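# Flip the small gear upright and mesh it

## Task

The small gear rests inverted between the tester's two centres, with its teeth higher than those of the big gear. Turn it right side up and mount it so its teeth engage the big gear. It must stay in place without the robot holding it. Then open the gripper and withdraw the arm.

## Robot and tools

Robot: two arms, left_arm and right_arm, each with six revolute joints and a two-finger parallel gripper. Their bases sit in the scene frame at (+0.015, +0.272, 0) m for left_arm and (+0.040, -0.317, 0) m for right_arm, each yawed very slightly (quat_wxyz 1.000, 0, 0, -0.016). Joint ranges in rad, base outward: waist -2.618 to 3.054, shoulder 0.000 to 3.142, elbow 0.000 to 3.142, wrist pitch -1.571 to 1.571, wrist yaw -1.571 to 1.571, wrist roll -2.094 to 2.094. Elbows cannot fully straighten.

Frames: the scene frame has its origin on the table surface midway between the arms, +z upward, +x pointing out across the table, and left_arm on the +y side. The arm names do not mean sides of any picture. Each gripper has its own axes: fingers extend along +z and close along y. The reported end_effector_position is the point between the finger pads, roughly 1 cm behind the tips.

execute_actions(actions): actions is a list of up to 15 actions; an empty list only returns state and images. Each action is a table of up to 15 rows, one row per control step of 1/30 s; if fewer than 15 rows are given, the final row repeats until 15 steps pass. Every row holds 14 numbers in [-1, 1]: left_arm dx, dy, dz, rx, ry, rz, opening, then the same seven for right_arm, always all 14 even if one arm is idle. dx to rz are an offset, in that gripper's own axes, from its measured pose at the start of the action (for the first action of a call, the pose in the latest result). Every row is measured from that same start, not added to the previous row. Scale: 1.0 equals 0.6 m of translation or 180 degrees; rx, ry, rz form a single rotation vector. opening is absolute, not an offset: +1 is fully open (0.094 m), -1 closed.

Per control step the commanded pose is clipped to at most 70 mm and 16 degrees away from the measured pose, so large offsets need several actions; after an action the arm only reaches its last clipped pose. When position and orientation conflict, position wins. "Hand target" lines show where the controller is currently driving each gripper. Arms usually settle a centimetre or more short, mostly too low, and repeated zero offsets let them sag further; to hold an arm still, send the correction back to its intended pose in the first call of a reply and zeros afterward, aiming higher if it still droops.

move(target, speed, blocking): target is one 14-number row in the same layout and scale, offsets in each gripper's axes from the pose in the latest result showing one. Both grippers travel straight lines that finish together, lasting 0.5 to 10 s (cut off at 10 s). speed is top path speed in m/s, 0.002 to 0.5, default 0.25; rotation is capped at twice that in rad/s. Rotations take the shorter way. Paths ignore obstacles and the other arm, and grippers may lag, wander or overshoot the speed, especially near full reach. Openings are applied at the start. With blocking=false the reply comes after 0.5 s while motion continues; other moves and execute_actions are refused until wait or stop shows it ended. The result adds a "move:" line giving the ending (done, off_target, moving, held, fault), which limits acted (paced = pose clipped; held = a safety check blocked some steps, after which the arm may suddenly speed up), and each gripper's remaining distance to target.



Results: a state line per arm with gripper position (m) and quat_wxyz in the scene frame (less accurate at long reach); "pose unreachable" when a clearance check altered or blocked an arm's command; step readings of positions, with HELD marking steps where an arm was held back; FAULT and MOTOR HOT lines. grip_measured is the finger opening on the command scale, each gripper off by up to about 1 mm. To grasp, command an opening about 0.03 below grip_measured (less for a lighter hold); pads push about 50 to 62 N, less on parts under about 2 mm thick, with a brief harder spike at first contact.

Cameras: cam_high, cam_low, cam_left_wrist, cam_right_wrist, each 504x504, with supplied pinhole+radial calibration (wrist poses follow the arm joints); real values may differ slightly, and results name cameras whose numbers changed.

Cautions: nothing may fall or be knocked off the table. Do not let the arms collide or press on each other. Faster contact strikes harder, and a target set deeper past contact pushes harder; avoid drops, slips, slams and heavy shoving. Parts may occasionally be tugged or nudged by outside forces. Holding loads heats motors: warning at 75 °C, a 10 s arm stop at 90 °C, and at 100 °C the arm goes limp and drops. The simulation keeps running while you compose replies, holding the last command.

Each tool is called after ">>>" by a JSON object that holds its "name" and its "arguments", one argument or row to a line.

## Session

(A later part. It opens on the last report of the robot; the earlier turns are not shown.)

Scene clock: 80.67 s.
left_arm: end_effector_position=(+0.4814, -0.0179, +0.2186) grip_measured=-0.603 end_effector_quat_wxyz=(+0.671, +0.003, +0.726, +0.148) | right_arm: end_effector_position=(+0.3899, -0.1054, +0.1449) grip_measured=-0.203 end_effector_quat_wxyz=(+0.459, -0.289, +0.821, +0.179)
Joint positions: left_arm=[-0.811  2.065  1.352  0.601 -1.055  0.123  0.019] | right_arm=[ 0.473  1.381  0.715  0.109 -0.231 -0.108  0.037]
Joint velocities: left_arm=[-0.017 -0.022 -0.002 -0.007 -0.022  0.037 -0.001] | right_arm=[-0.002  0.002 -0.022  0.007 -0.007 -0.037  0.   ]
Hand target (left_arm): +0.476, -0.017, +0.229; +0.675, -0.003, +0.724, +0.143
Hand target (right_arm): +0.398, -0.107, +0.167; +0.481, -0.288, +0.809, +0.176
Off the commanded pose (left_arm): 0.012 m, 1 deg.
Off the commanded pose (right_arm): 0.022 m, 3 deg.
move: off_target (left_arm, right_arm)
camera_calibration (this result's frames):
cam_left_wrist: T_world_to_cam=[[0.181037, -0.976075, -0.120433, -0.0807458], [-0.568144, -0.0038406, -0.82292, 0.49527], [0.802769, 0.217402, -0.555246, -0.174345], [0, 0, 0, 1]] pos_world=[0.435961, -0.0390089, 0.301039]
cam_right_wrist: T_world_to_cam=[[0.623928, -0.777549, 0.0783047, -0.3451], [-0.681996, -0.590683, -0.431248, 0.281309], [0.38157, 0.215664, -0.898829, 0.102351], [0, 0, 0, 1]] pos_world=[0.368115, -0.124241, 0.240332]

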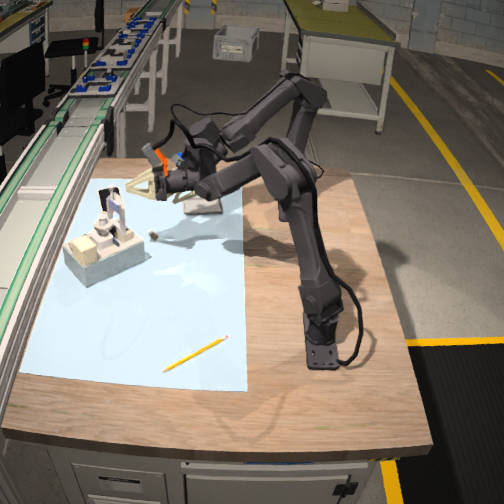

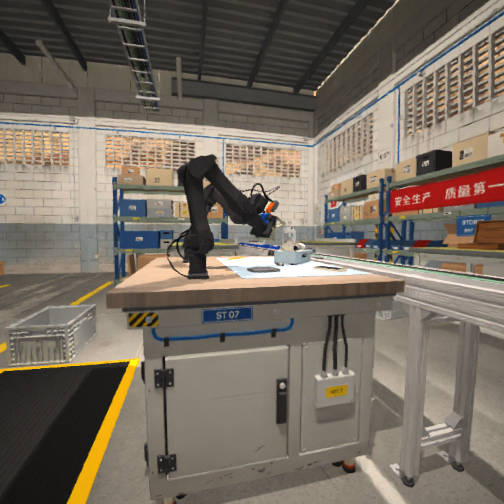

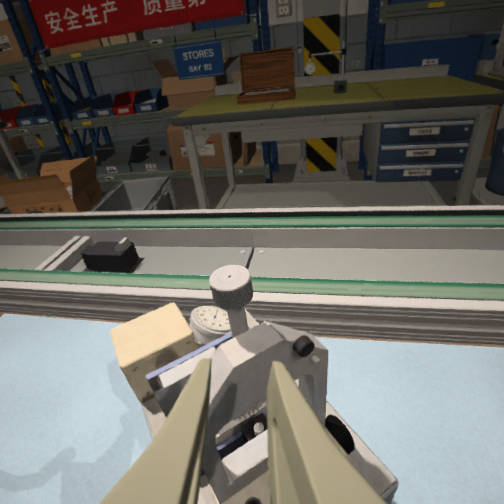

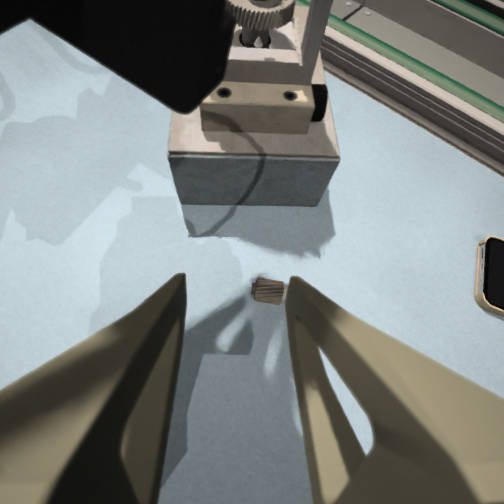

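>>> {"name": "move", "arguments": {
  "target": [0.007,0.112,0.022,0.343,-0.054,-0.054,-0.6,0,0,0,0,0,0,-0.2],
  "speed": 0.25
}}

>>> {"name": "move", "arguments": {
  "target": [0,0,0,0,0,0,-0.6,0.053,-0.104,0.116,0.264,0.246,0.451,-0.2],
  "speed": 0.25
}}

Scene clock: 84.80 s.
left_arm: end_effector_position=(+0.4800, +0.0501, +0.2108) grip_measured=-0.602 end_effector_quat_wxyz=(+0.629, +0.293, +0.653, -0.302) | right_arm: end_effector_position=(+0.3897, -0.1055, +0.1446) grip_measured=-0.203 end_effector_quat_wxyz=(+0.458, -0.289, +0.821, +0.179)
Joint positions: left_arm=[-0.211  1.846  0.943  0.872  0.626 -0.008  0.019] | right_arm=[ 0.473  1.381  0.715  0.107 -0.231 -0.108  0.037]
Joint velocities: left_arm=[ 0.002 -0.012 -0.007 -0.037 -0.037 -0.007 -0.   ] | right_arm=[-0.002 -0.007  0.017 -0.037  0.095  0.022 -0.   ]
Hand target (left_arm): +0.485, +0.050, +0.226; +0.646, +0.297, +0.636, -0.302
Hand target (right_arm): +0.390, -0.105, +0.145; +0.459, -0.289, +0.821, +0.179
Off the commanded pose (left_arm): 0.018 m, 2 deg.
Off the commanded pose (right_arm): 0.000 m, 0 deg.
move: off_target (left_arm)
camera_calibration (this result's frames):
cam_left_wrist: T_world_to_cam=[[-0.771117, -0.624549, 0.123762, 0.37286], [-0.414674, 0.345141, -0.841976, 0.401194], [0.48314, -0.700583, -0.525128, 0.000763004], [0, 0, 0, 1]] pos_world=[0.453515, 0.0949358, 0.292051]
cam_right_wrist: T_world_to_cam=[[0.624063, -0.777485, 0.0778629, -0.344993], [-0.682738, -0.591034, -0.429589, 0.280937], [0.380019, 0.214931, -0.899661, 0.102751], [0, 0, 0, 1]] pos_world=[0.368057, -0.124268, 0.239991]

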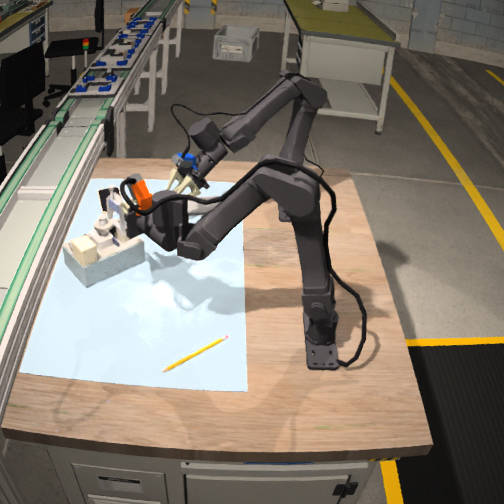

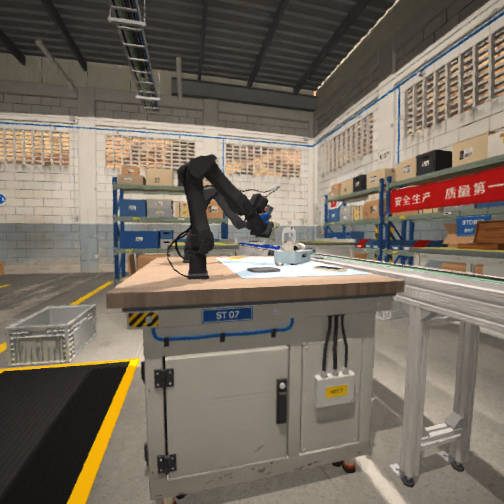

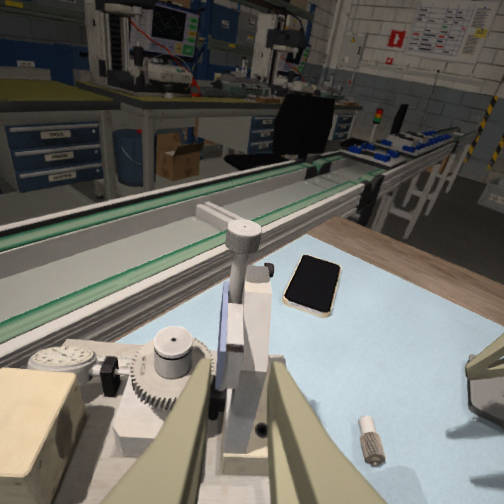

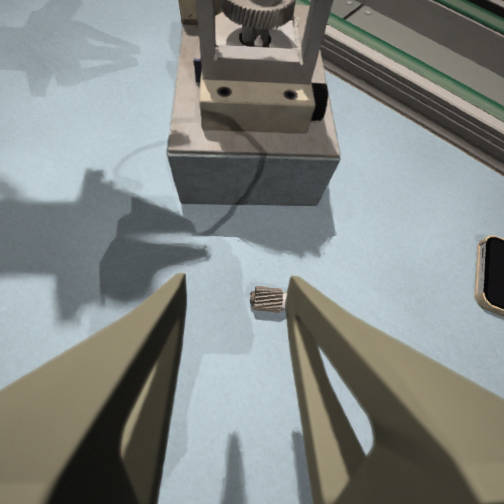

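Scene clock: 89.13 s.
left_arm: end_effector_position=(+0.4800, +0.0501, +0.2108) grip_measured=-0.602 end_effector_quat_wxyz=(+0.629, +0.293, +0.653, -0.302) | right_arm: end_effector_position=(+0.4569, -0.1224, +0.0705) grip_measured=-0.203 end_effector_quat_wxyz=(+0.001, +0.423, +0.906, -0.008)
Joint positions: left_arm=[-0.211  1.846  0.943  0.872  0.626 -0.008  0.019] | right_arm=[ 0.471  2.384  2.218 -1.417  0.012  1.312  0.037]
Joint velocities: left_arm=[-0.007  0.002 -0.007 -0.022 -0.11  -0.022  0.   ] | right_arm=[ 0.002 -0.002 -0.017 -0.037 -0.007 -0.007 -0.   ]
Hand target (left_arm): +0.480, +0.050, +0.211; +0.629, +0.293, +0.653, -0.302
Hand target (right_arm): +0.462, -0.124, +0.077; +0.004, +0.432, +0.902, -0.002
Off the commanded pose (left_arm): 0.000 m, 0 deg.
Off the commanded pose (right_arm): 0.010 m, 1 deg.
move: done
camera_calibration (this result's frames):
cam_left_wrist: T_world_to_cam=[[-0.771117, -0.624549, 0.123762, 0.37286], [-0.414674, 0.345141, -0.841976, 0.401194], [0.48314, -0.700583, -0.525128, 0.000763004], [0, 0, 0, 1]] pos_world=[0.453515, 0.0949358, 0.292051]
cam_right_wrist: T_world_to_cam=[[-0.708311, -0.700693, 0.0855843, 0.223342], [-0.555574, 0.628153, 0.544758, 0.307442], [-0.435468, 0.338309, -0.834215, 0.39727], [0, 0, 0, 1]] pos_world=[0.502001, -0.171027, 0.144812]

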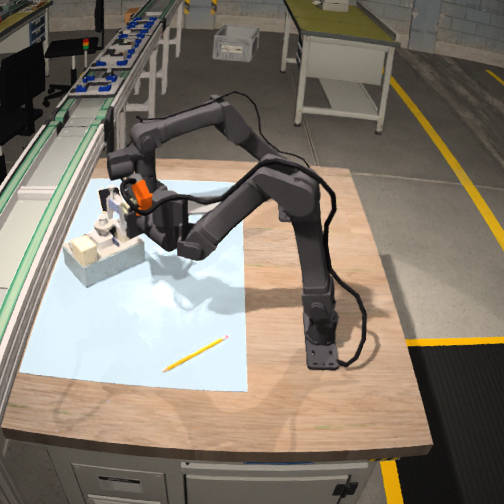

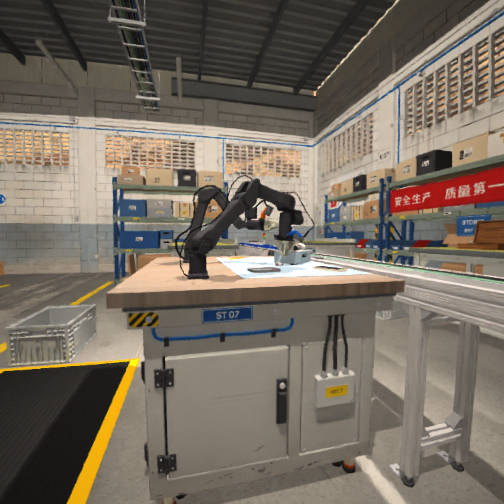

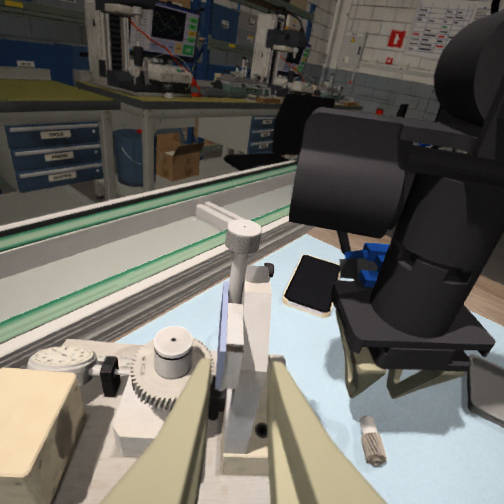

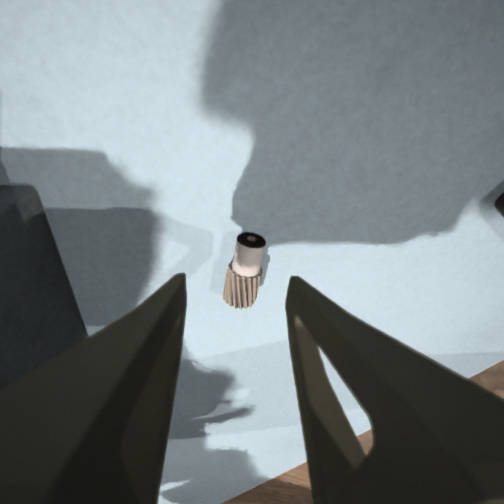

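>>> {"name": "move", "arguments": {
  "target": [0,0,0,0,0,0,-0.6,0.048,-0.013,0.06,0,0,0.02,-0.3],
  "speed": 0.1
}}

Scene clock: 90.67 s.
left_arm: end_effector_position=(+0.4800, +0.0501, +0.2108) grip_measured=-0.602 end_effector_quat_wxyz=(+0.629, +0.293, +0.653, -0.302) | right_arm: end_effector_position=(+0.4328, -0.1095, +0.0249) grip_measured=-0.297 end_effector_quat_wxyz=(-0.006, +0.449, +0.893, -0.019)
Joint positions: left_arm=[-0.211  1.846  0.943  0.872  0.626 -0.008  0.019] | right_arm=[ 0.519  2.342  1.964 -1.231  0.011  1.421  0.033]
Joint velocities: left_arm=[ 0.012 -0.012  0.007 -0.037 -0.022 -0.066 -0.   ] | right_arm=[-0.022 -0.002  0.017  0.037 -0.037 -0.022 -0.   ]
Hand target (left_arm): +0.480, +0.050, +0.211; +0.629, +0.293, +0.653, -0.302
Hand target (right_arm): +0.432, -0.106, +0.034; +0.001, +0.451, +0.893, -0.008
Off the commanded pose (left_arm): 0.000 m, 0 deg.
Off the commanded pose (right_arm): 0.010 m, 1 deg.
move: done
camera_calibration (this result's frames):
cam_left_wrist: T_world_to_cam=[[-0.771117, -0.624549, 0.123762, 0.37286], [-0.414674, 0.345141, -0.841976, 0.401194], [0.48314, -0.700583, -0.525128, 0.000763004], [0, 0, 0, 1]] pos_world=[0.453515, 0.0949358, 0.292051]
cam_right_wrist: T_world_to_cam=[[-0.746575, -0.656164, 0.109886, 0.239992], [-0.505193, 0.666594, 0.548116, 0.293111], [-0.432904, 0.353696, -0.829152, 0.344861], [0, 0, 0, 1]] pos_world=[0.476542, -0.159888, 0.0989118]

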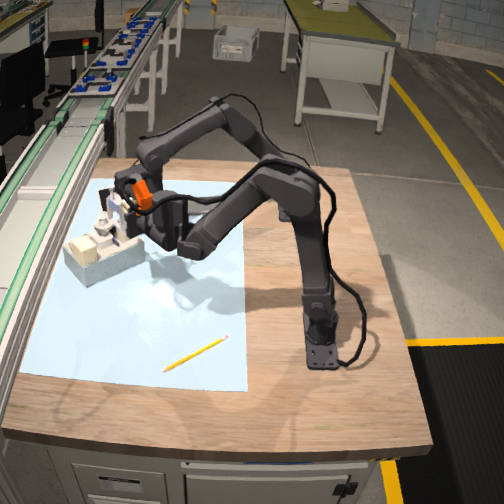

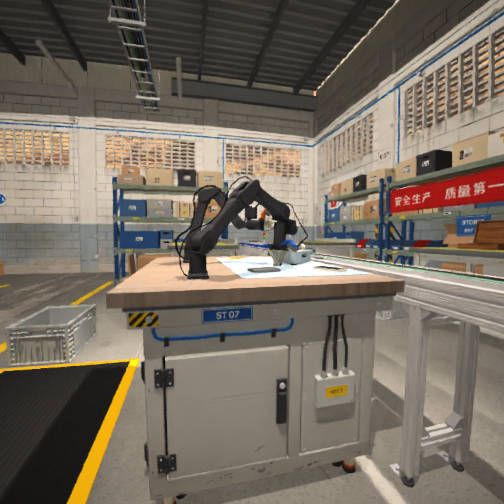

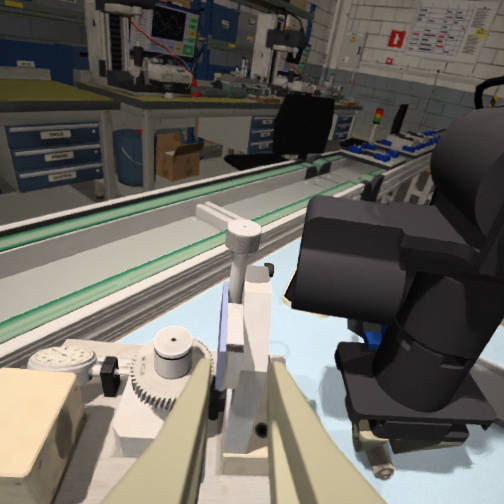

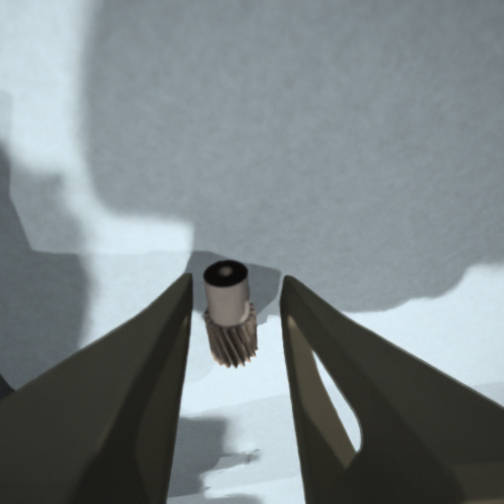

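>>> {"name": "move", "arguments": {
  "target": [0,0,0,0,0,0,-0.6,0.004,0.006,0.004,0,0,-0.015,-0.3],
  "speed": 0.04
}}

Scene clock: 91.73 s.
left_arm: end_effector_position=(+0.4800, +0.0501, +0.2108) grip_measured=-0.602 end_effector_quat_wxyz=(+0.629, +0.293, +0.653, -0.302) | right_arm: end_effector_position=(+0.4328, -0.1095, +0.0228) grip_measured=-0.297 end_effector_quat_wxyz=(-0.008, +0.436, +0.899, -0.020)
Joint positions: left_arm=[-0.211  1.846  0.943  0.872  0.626 -0.008  0.019] | right_arm=[ 0.519  2.347  1.964 -1.229  0.011  1.392  0.033]
Joint velocities: left_arm=[-0.012 -0.007  0.002 -0.037 -0.081 -0.051  0.001] | right_arm=[ 0.002 -0.002  0.002  0.037  0.022 -0.095 -0.   ]
Hand target (left_arm): +0.480, +0.050, +0.211; +0.629, +0.293, +0.653, -0.302
Hand target (right_arm): +0.434, -0.105, +0.022; -0.007, +0.428, +0.904, -0.018
Off the commanded pose (left_arm): 0.000 m, 0 deg.
Off the commanded pose (right_arm): 0.004 m, 1 deg.
move: done
camera_calibration (this result's frames):
cam_left_wrist: T_world_to_cam=[[-0.771117, -0.624549, 0.123762, 0.37286], [-0.414674, 0.345141, -0.841976, 0.401194], [0.48314, -0.700583, -0.525128, 0.000763004], [0, 0, 0, 1]] pos_world=[0.453515, 0.0949358, 0.292051]
cam_right_wrist: T_world_to_cam=[[-0.727125, -0.677164, 0.112862, 0.229443], [-0.522119, 0.652231, 0.549533, 0.299996], [-0.445736, 0.340652, -0.827814, 0.347196], [0, 0, 0, 1]] pos_world=[0.478225, -0.158569, 0.0966611]

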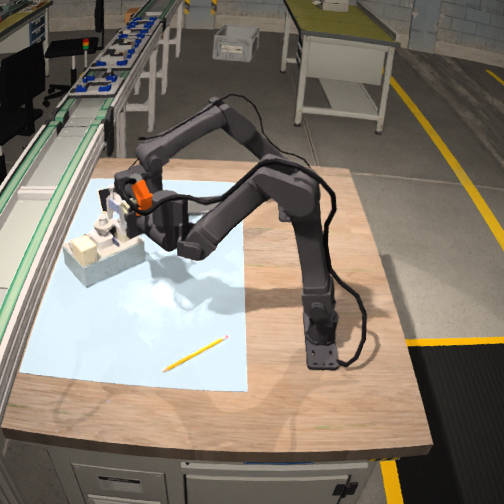

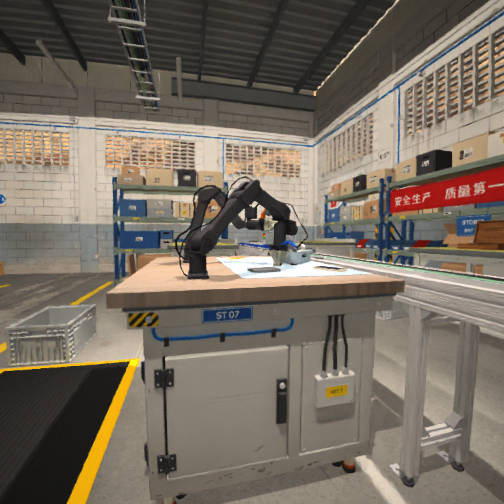

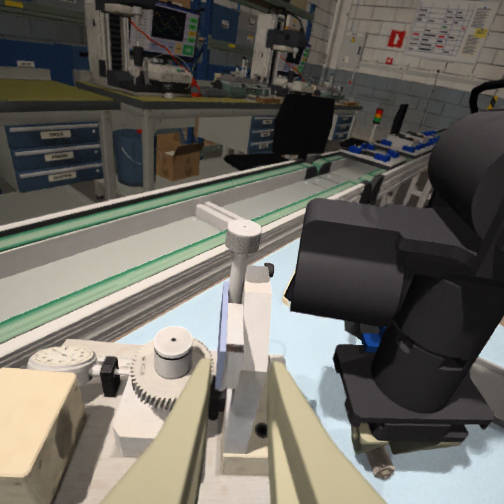

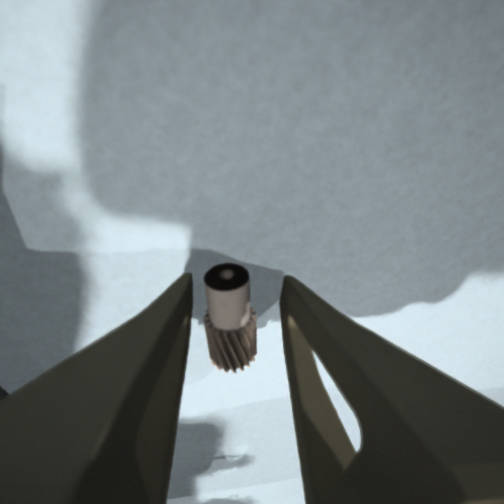

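>>> {"name": "move", "arguments": {
  "target": [0,0,0,0,0,0,-0.6,0.016,0.005,-0.008,0,0,0,-0.3],
  "speed": 0.04
}}

>>> {"name": "move", "arguments": {
  "target": [0,0,0,0,0,0,-0.6,0,0,-0.004,0,0,0,-0.72],
  "speed": 0.04
}}

Scene clock: 92.63 s.
left_arm: end_effector_position=(+0.4800, +0.0501, +0.2108) grip_measured=-0.602 end_effector_quat_wxyz=(+0.629, +0.293, +0.653, -0.302) | right_arm: end_effector_position=(+0.4325, -0.1092, +0.0228) grip_measured=-0.297 end_effector_quat_wxyz=(-0.005, +0.440, +0.897, -0.022)
Joint positions: left_arm=[-0.211  1.846  0.943  0.872  0.626 -0.008  0.019] | right_arm=[ 0.523  2.347  1.964 -1.229  0.017  1.405  0.033]
Joint velocities: left_arm=[ 0.022  0.002 -0.007 -0.007  0.022  0.022  0.   ] | right_arm=[-0.007  0.017  0.007  0.051 -0.125  0.022 -0.   ]
Hand target (left_arm): +0.480, +0.050, +0.211; +0.629, +0.293, +0.653, -0.302
Hand target (right_arm): +0.429, -0.100, +0.027; -0.008, +0.436, +0.900, -0.020
Off the commanded pose (left_arm): 0.000 m, 0 deg.
Off the commanded pose (right_arm): 0.011 m, 1 deg.
move: off_target (right_arm)
camera_calibration (this result's frames):
cam_left_wrist: T_world_to_cam=[[-0.771117, -0.624549, 0.123762, 0.37286], [-0.414674, 0.345141, -0.841976, 0.401194], [0.48314, -0.700583, -0.525128, 0.000763004], [0, 0, 0, 1]] pos_world=[0.453515, 0.0949358, 0.292051]
cam_right_wrist: T_world_to_cam=[[-0.733449, -0.669995, 0.114714, 0.232943], [-0.51789, 0.660099, 0.544113, 0.298765], [-0.440275, 0.33967, -0.831133, 0.344575], [0, 0, 0, 1]] pos_world=[0.477287, -0.158186, 0.0971041]

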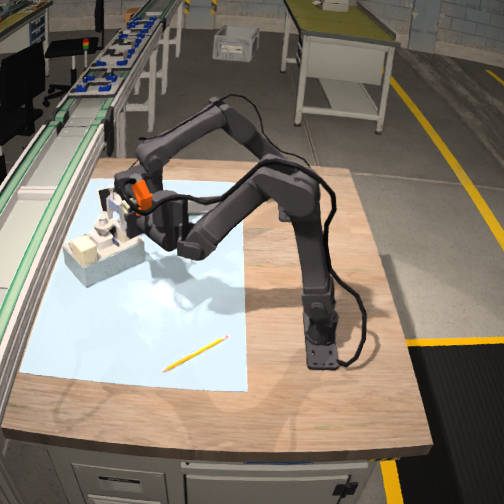

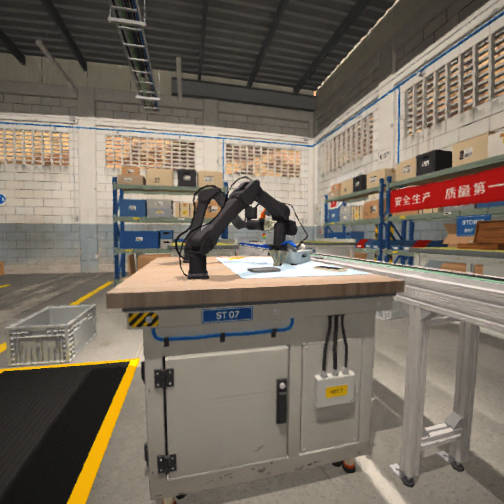

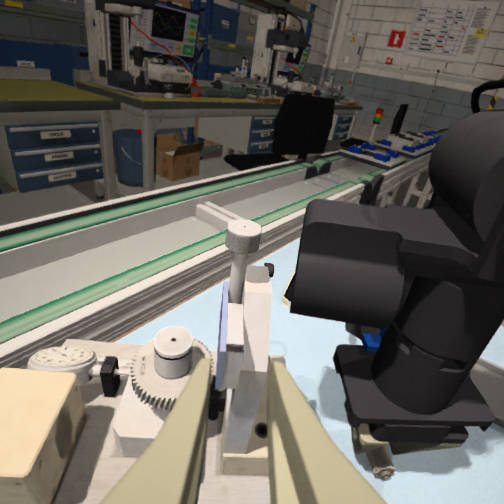

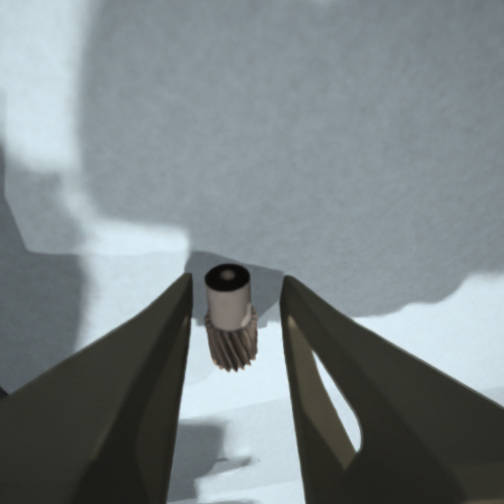

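Scene clock: 93.33 s.
left_arm: end_effector_position=(+0.4800, +0.0501, +0.2108) grip_measured=-0.602 end_effector_quat_wxyz=(+0.629, +0.293, +0.653, -0.302) | right_arm: end_effector_position=(+0.4329, -0.1089, +0.0228) grip_measured=-0.657 end_effector_quat_wxyz=(-0.005, +0.440, +0.898, -0.021)
Joint positions: left_arm=[-0.211  1.846  0.943  0.872  0.626 -0.008  0.019] | right_arm=[ 0.523  2.347  1.964 -1.227  0.017  1.405  0.016]
Joint velocities: left_arm=[-0.002  0.012 -0.002  0.007 -0.022 -0.022 -0.001] | right_arm=[ 0.007 -0.002  0.012 -0.022 -0.095  0.007  0.001]
Hand target (left_arm): +0.480, +0.050, +0.211; +0.629, +0.293, +0.653, -0.302
Hand target (right_arm): +0.433, -0.109, +0.025; -0.005, +0.440, +0.898, -0.022
Off the commanded pose (left_arm): 0.000 m, 0 deg.
Off the commanded pose (right_arm): 0.002 m, 0 deg.
move: done
camera_calibration (this result's frames):
cam_left_wrist: T_world_to_cam=[[-0.771117, -0.624549, 0.123762, 0.37286], [-0.414674, 0.345141, -0.841976, 0.401194], [0.48314, -0.700583, -0.525128, 0.000763004], [0, 0, 0, 1]] pos_world=[0.453515, 0.0949358, 0.292051]
cam_right_wrist: T_world_to_cam=[[-0.73363, -0.670125, 0.112784, 0.233526], [-0.518697, 0.659434, 0.54415, 0.299065], [-0.439022, 0.340704, -0.831372, 0.344207], [0, 0, 0, 1]] pos_world=[0.47756, -0.157995, 0.0970898]

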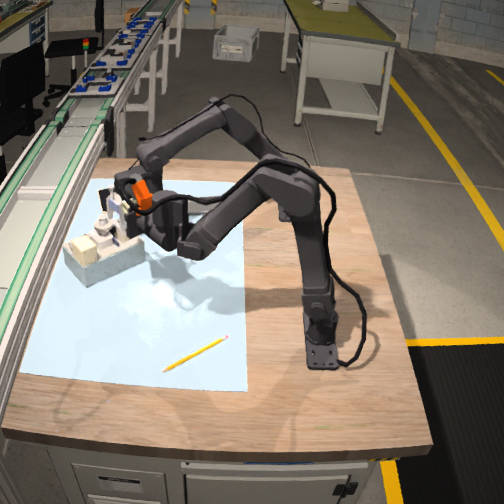

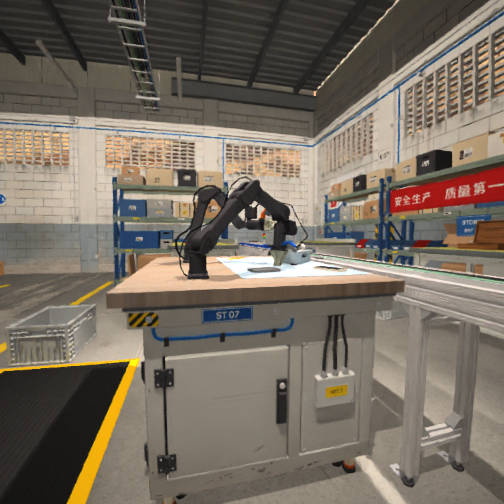

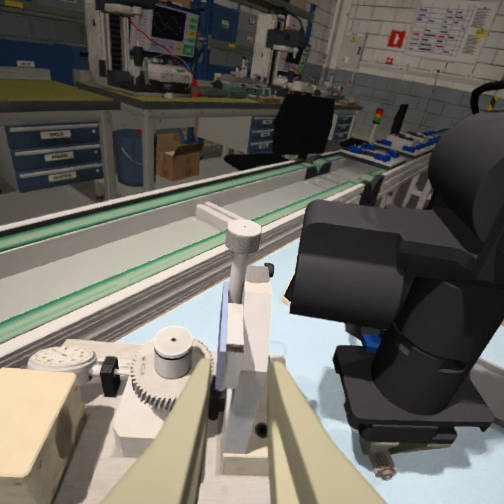

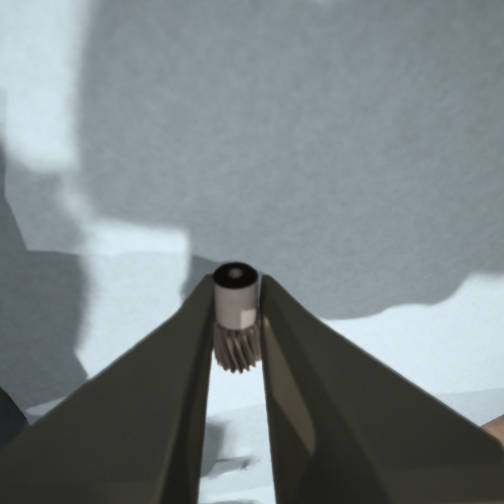

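>>> {"name": "move", "arguments": {
  "target": [0,0,0,0,0,0,-0.6,0,0,-0.02,0,0,0,-0.4],
  "speed": 0.04
}}

>>> {"name": "move", "arguments": {
  "target": [0,0,0,0,0,0,-0.6,0.02,0,-0.014,0,0,0,-0.4],
  "speed": 0.04
}}

Scene clock: 94.23 s.
left_arm: end_effector_position=(+0.4800, +0.0501, +0.2108) grip_measured=-0.602 end_effector_quat_wxyz=(+0.629, +0.293, +0.653, -0.302) | right_arm: end_effector_position=(+0.4314, -0.1097, +0.0228) grip_measured=-0.403 end_effector_quat_wxyz=(-0.007, +0.440, +0.897, -0.024)
Joint positions: left_arm=[-0.211  1.846  0.943  0.872  0.626 -0.008  0.019] | right_arm=[ 0.523  2.347  1.964 -1.234  0.017  1.405  0.028]
Joint velocities: left_arm=[-0.022  0.002 -0.022  0.037  0.007 -0.037 -0.001] | right_arm=[-0.022  0.002 -0.012  0.007  0.051 -0.007 -0.   ]
Hand target (left_arm): +0.480, +0.050, +0.211; +0.629, +0.293, +0.653, -0.302
Hand target (right_arm): +0.433, -0.109, +0.035; -0.004, +0.440, +0.898, -0.020
Off the commanded pose (left_arm): 0.000 m, 0 deg.
Off the commanded pose (right_arm): 0.012 m, 0 deg.
move: off_target (right_arm)
camera_calibration (this result's frames):
cam_left_wrist: T_world_to_cam=[[-0.771117, -0.624549, 0.123762, 0.37286], [-0.414674, 0.345141, -0.841976, 0.401194], [0.48314, -0.700583, -0.525128, 0.000763004], [0, 0, 0, 1]] pos_world=[0.453515, 0.0949358, 0.292051]
cam_right_wrist: T_world_to_cam=[[-0.732927, -0.669748, 0.119395, 0.231462], [-0.5154, 0.6612, 0.545139, 0.297525], [-0.44405, 0.338011, -0.8298, 0.345721], [0, 0, 0, 1]] pos_world=[0.476507, -0.158559, 0.0970516]

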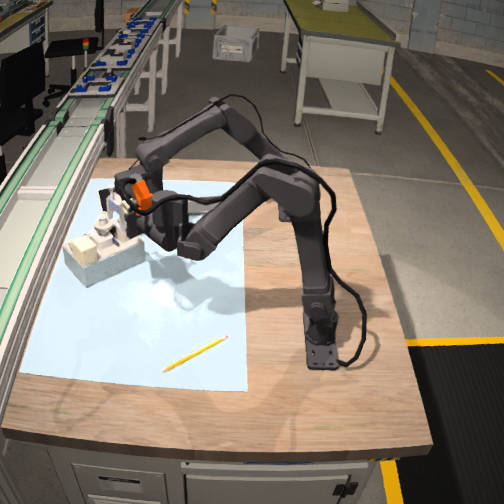

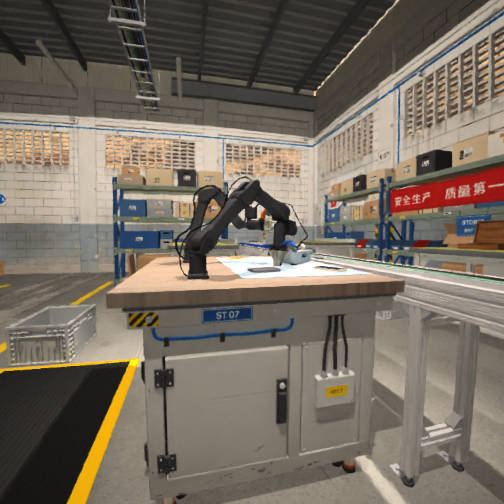

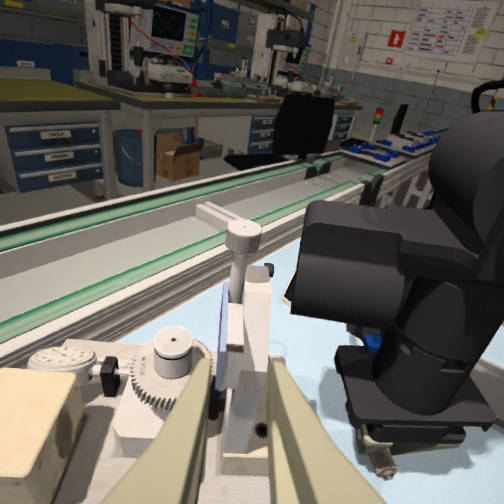

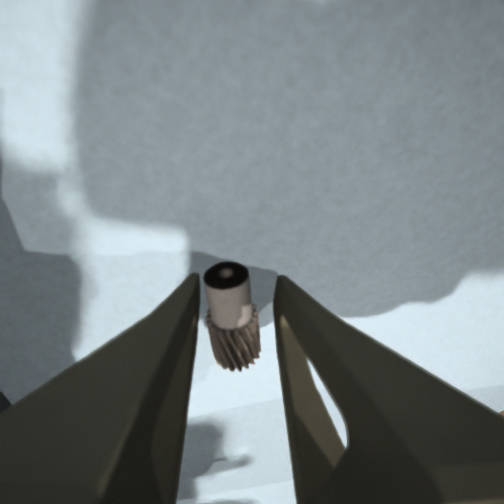

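Scene clock: 95.03 s.
left_arm: end_effector_position=(+0.4800, +0.0501, +0.2108) grip_measured=-0.602 end_effector_quat_wxyz=(+0.629, +0.293, +0.653, -0.302) | right_arm: end_effector_position=(+0.4291, -0.1069, +0.0229) grip_measured=-0.403 end_effector_quat_wxyz=(-0.006, +0.444, +0.896, -0.026)
Joint positions: left_arm=[-0.211  1.846  0.943  0.872  0.626 -0.008  0.019] | right_arm=[ 0.532  2.347  1.964 -1.237  0.021  1.421  0.028]
Joint velocities: left_arm=[-0.022 -0.012  0.002  0.022 -0.022 -0.022  0.   ] | right_arm=[-0.002 -0.002  0.002 -0.037 -0.022 -0.051 -0.002]
Hand target (left_arm): +0.480, +0.050, +0.211; +0.629, +0.293, +0.653, -0.302
Hand target (right_arm): +0.424, -0.100, +0.031; -0.007, +0.440, +0.897, -0.023
Off the commanded pose (left_arm): 0.000 m, 0 deg.
Off the commanded pose (right_arm): 0.012 m, 1 deg.
move: off_target (right_arm)
camera_calibration (this result's frames):
cam_left_wrist: T_world_to_cam=[[-0.771117, -0.624549, 0.123762, 0.37286], [-0.414674, 0.345141, -0.841976, 0.401194], [0.48314, -0.700583, -0.525128, 0.000763004], [0, 0, 0, 1]] pos_world=[0.453515, 0.0949358, 0.292051]
cam_right_wrist: T_world_to_cam=[[-0.737599, -0.66392, 0.12312, 0.23414], [-0.510608, 0.667726, 0.541684, 0.293188], [-0.441845, 0.336679, -0.831517, 0.342743], [0, 0, 0, 1]] pos_world=[0.473845, -0.155714, 0.0973538]

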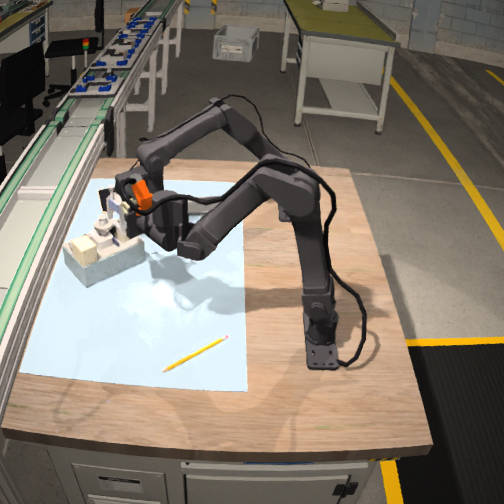

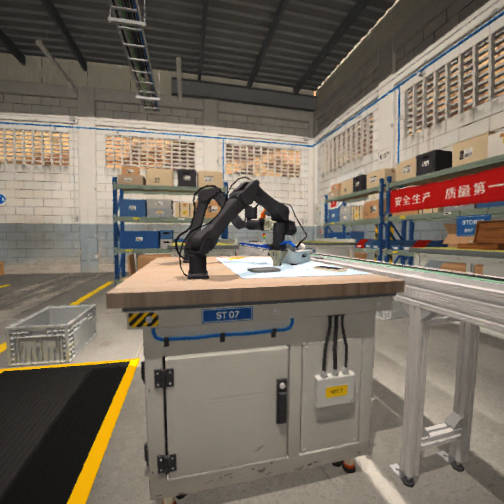

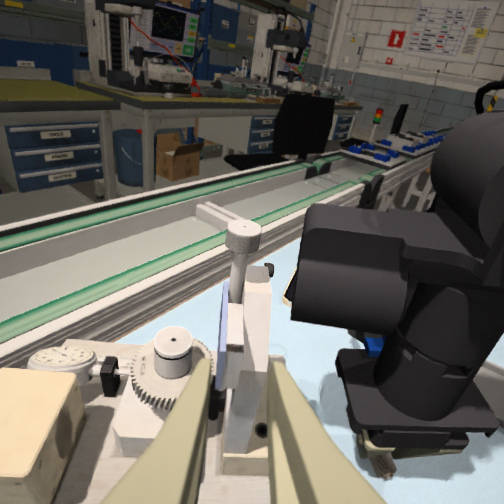

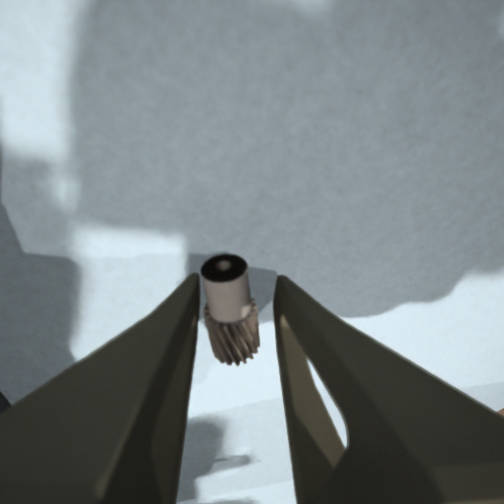

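>>> {"name": "execute_actions", "arguments": {
  "actions": []
}}

Scene clock: 97.10 s.
left_arm: end_effector_position=(+0.4800, +0.0501, +0.2108) grip_measured=-0.602 end_effector_quat_wxyz=(+0.629, +0.293, +0.653, -0.302) | right_arm: end_effector_position=(+0.4291, -0.1069, +0.0229) grip_measured=-0.403 end_effector_quat_wxyz=(-0.006, +0.444, +0.896, -0.026)
Joint positions: left_arm=[-0.211  1.846  0.943  0.872  0.626 -0.008  0.019] | right_arm=[ 0.532  2.347  1.964 -1.237  0.021  1.422  0.028]
Joint velocities: left_arm=[-0.002  0.007  0.002 -0.037  0.037 -0.081 -0.   ] | right_arm=[-0.007 -0.017 -0.017 -0.051 -0.037 -0.11  -0.   ]
Hand target (left_arm): +0.480, +0.050, +0.211; +0.629, +0.293, +0.653, -0.302
Hand target (right_arm): +0.424, -0.100, +0.031; -0.007, +0.440, +0.897, -0.023
Off the commanded pose (left_arm): 0.000 m, 0 deg.
Off the commanded pose (right_arm): 0.012 m, 1 deg.
camera_calibration (this result's frames):
cam_left_wrist: T_world_to_cam=[[-0.771117, -0.624549, 0.123762, 0.37286], [-0.414674, 0.345141, -0.841976, 0.401194], [0.48314, -0.700583, -0.525128, 0.000763004], [0, 0, 0, 1]] pos_world=[0.453515, 0.0949358, 0.292051]
cam_right_wrist: T_world_to_cam=[[-0.738108, -0.663354, 0.123114, 0.234419], [-0.510117, 0.668128, 0.541651, 0.293021], [-0.441562, 0.336995, -0.831539, 0.342656], [0, 0, 0, 1]] pos_world=[0.473806, -0.155746, 0.0973565]

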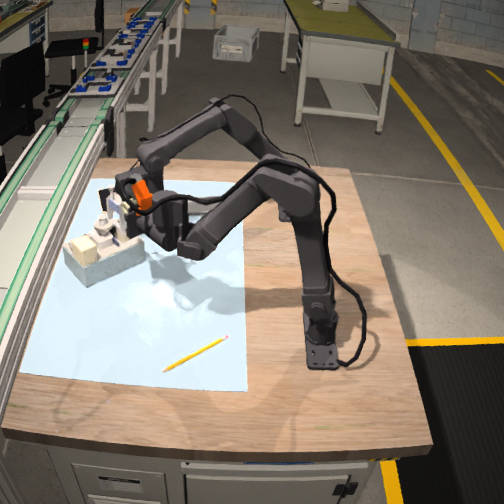

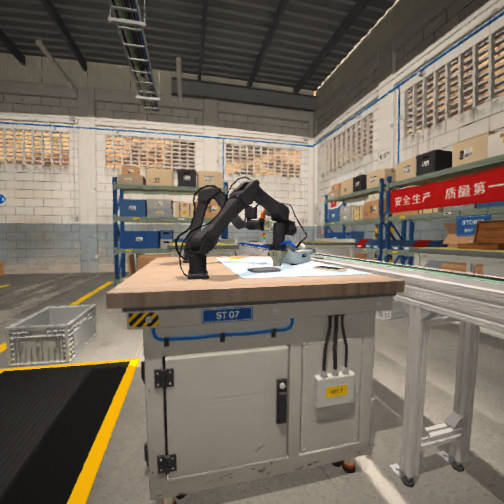

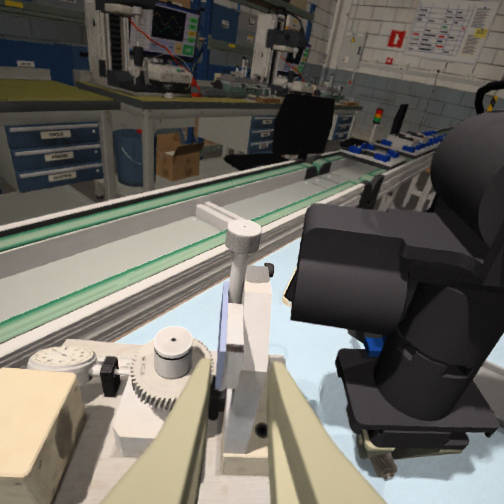

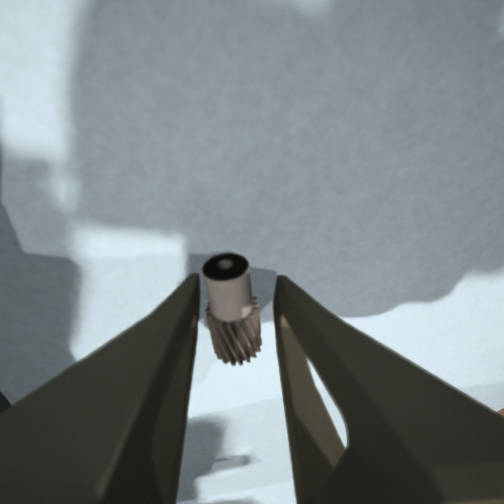

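>>> {"name": "execute_actions", "arguments": {
  "actions": [
    [[0,0,0,0,0,0,-0.6,0,0,0,0,0,0,-0.78]],
    [[0,0,0,0,0,0,-0.6,0,0,0,0,0,0,-0.78]]
  ]
}}

Scene clock: 98.23 s.
left_arm: end_effector_position=(+0.4800, +0.0501, +0.2108) grip_measured=-0.602 end_effector_quat_wxyz=(+0.629, +0.293, +0.653, -0.302) | right_arm: end_effector_position=(+0.4292, -0.1068, +0.0229) grip_measured=-0.634 end_effector_quat_wxyz=(-0.005, +0.444, +0.896, -0.026)
Joint positions: left_arm=[-0.211  1.846  0.943  0.872  0.626 -0.008  0.019] | right_arm=[ 0.532  2.347  1.964 -1.236  0.021  1.422  0.017]
Joint velocities: left_arm=[-0.002  0.002 -0.007  0.022 -0.022  0.022 -0.   ] | right_arm=[-0.022 -0.002  0.017 -0.037  0.022 -0.066 -0.001]
Hand target (left_arm): +0.480, +0.050, +0.211; +0.629, +0.293, +0.653, -0.302
Hand target (right_arm): +0.429, -0.107, +0.023; -0.005, +0.444, +0.896, -0.026
Off the commanded pose (left_arm): 0.000 m, 0 deg.
Off the commanded pose (right_arm): 0.000 m, 0 deg.
Step readings (end_effector_position; steps 1 to 15: 1st action; 16 to 30: 2nd action):
0: left_arm (+0.4800, +0.0501, +0.2108) | right_arm (+0.4291, -0.1069, +0.0229)
1: left_arm (+0.4800, +0.0501, +0.2108) | right_arm (+0.4291, -0.1069, +0.0229)
2: left_arm (+0.4800, +0.0501, +0.2108) | right_arm (+0.4292, -0.1068, +0.0229)
4: left_arm (+0.4800, +0.0501, +0.2108) | right_arm (+0.4292, -0.1068, +0.0229)
8: left_arm (+0.4800, +0.0501, +0.2108) | right_arm (+0.4292, -0.1068, +0.0229)
15: left_arm (+0.4800, +0.0501, +0.2108) | right_arm (+0.4292, -0.1068, +0.0229)
16: left_arm (+0.4800, +0.0501, +0.2108) | right_arm (+0.4292, -0.1068, +0.0229)
17: left_arm (+0.4800, +0.0501, +0.2108) | right_arm (+0.4292, -0.1068, +0.0229)
19: left_arm (+0.4800, +0.0501, +0.2108) | right_arm (+0.4292, -0.1068, +0.0229)
23: left_arm (+0.4800, +0.0501, +0.2108) | right_arm (+0.4292, -0.1068, +0.0229)
30: end_effector_position above
camera_calibration (this result's frames):
cam_left_wrist: T_world_to_cam=[[-0.771117, -0.624549, 0.123762, 0.37286], [-0.414674, 0.345141, -0.841976, 0.401194], [0.48314, -0.700583, -0.525128, 0.000763004], [0, 0, 0, 1]] pos_world=[0.453515, 0.0949358, 0.292051]
cam_right_wrist: T_world_to_cam=[[-0.738191, -0.663399, 0.122376, 0.234651], [-0.510479, 0.66793, 0.541554, 0.293187], [-0.441006, 0.3373, -0.831711, 0.342488], [0, 0, 0, 1]] pos_world=[0.473922, -0.155682, 0.097359]

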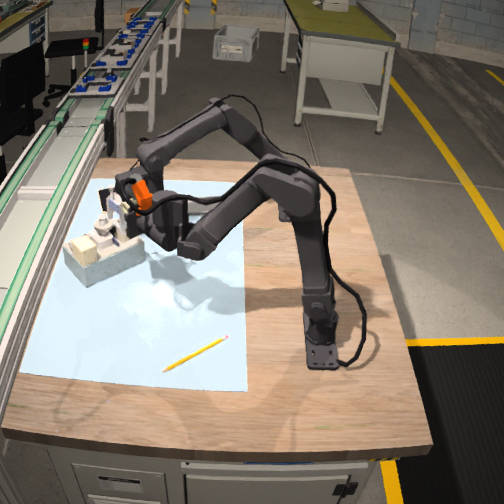

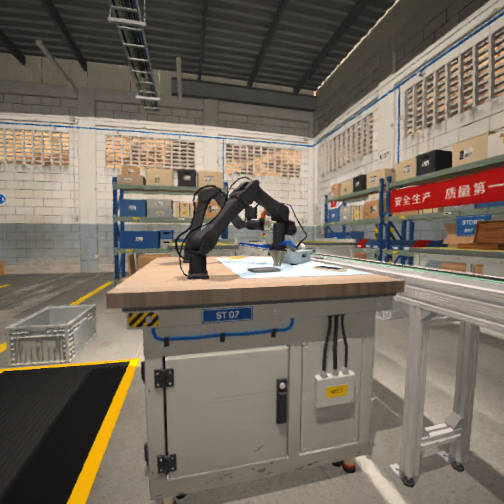

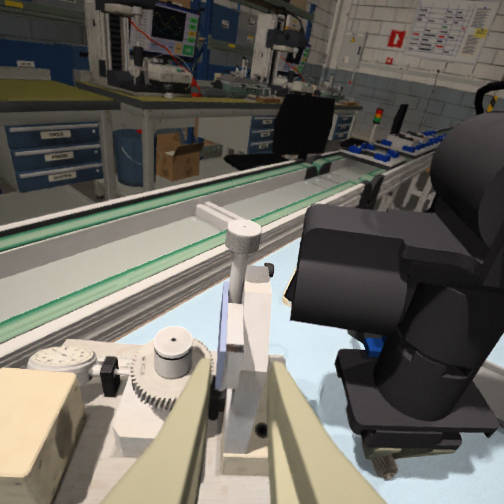

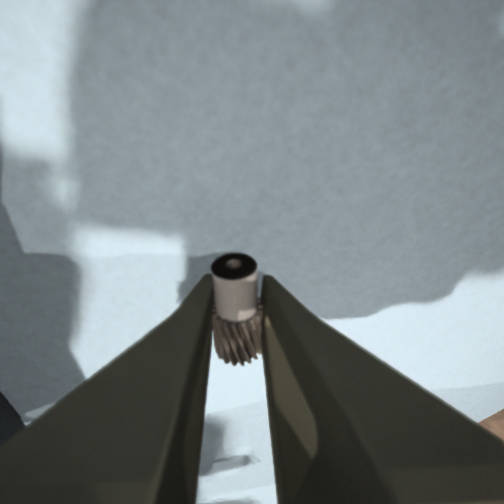

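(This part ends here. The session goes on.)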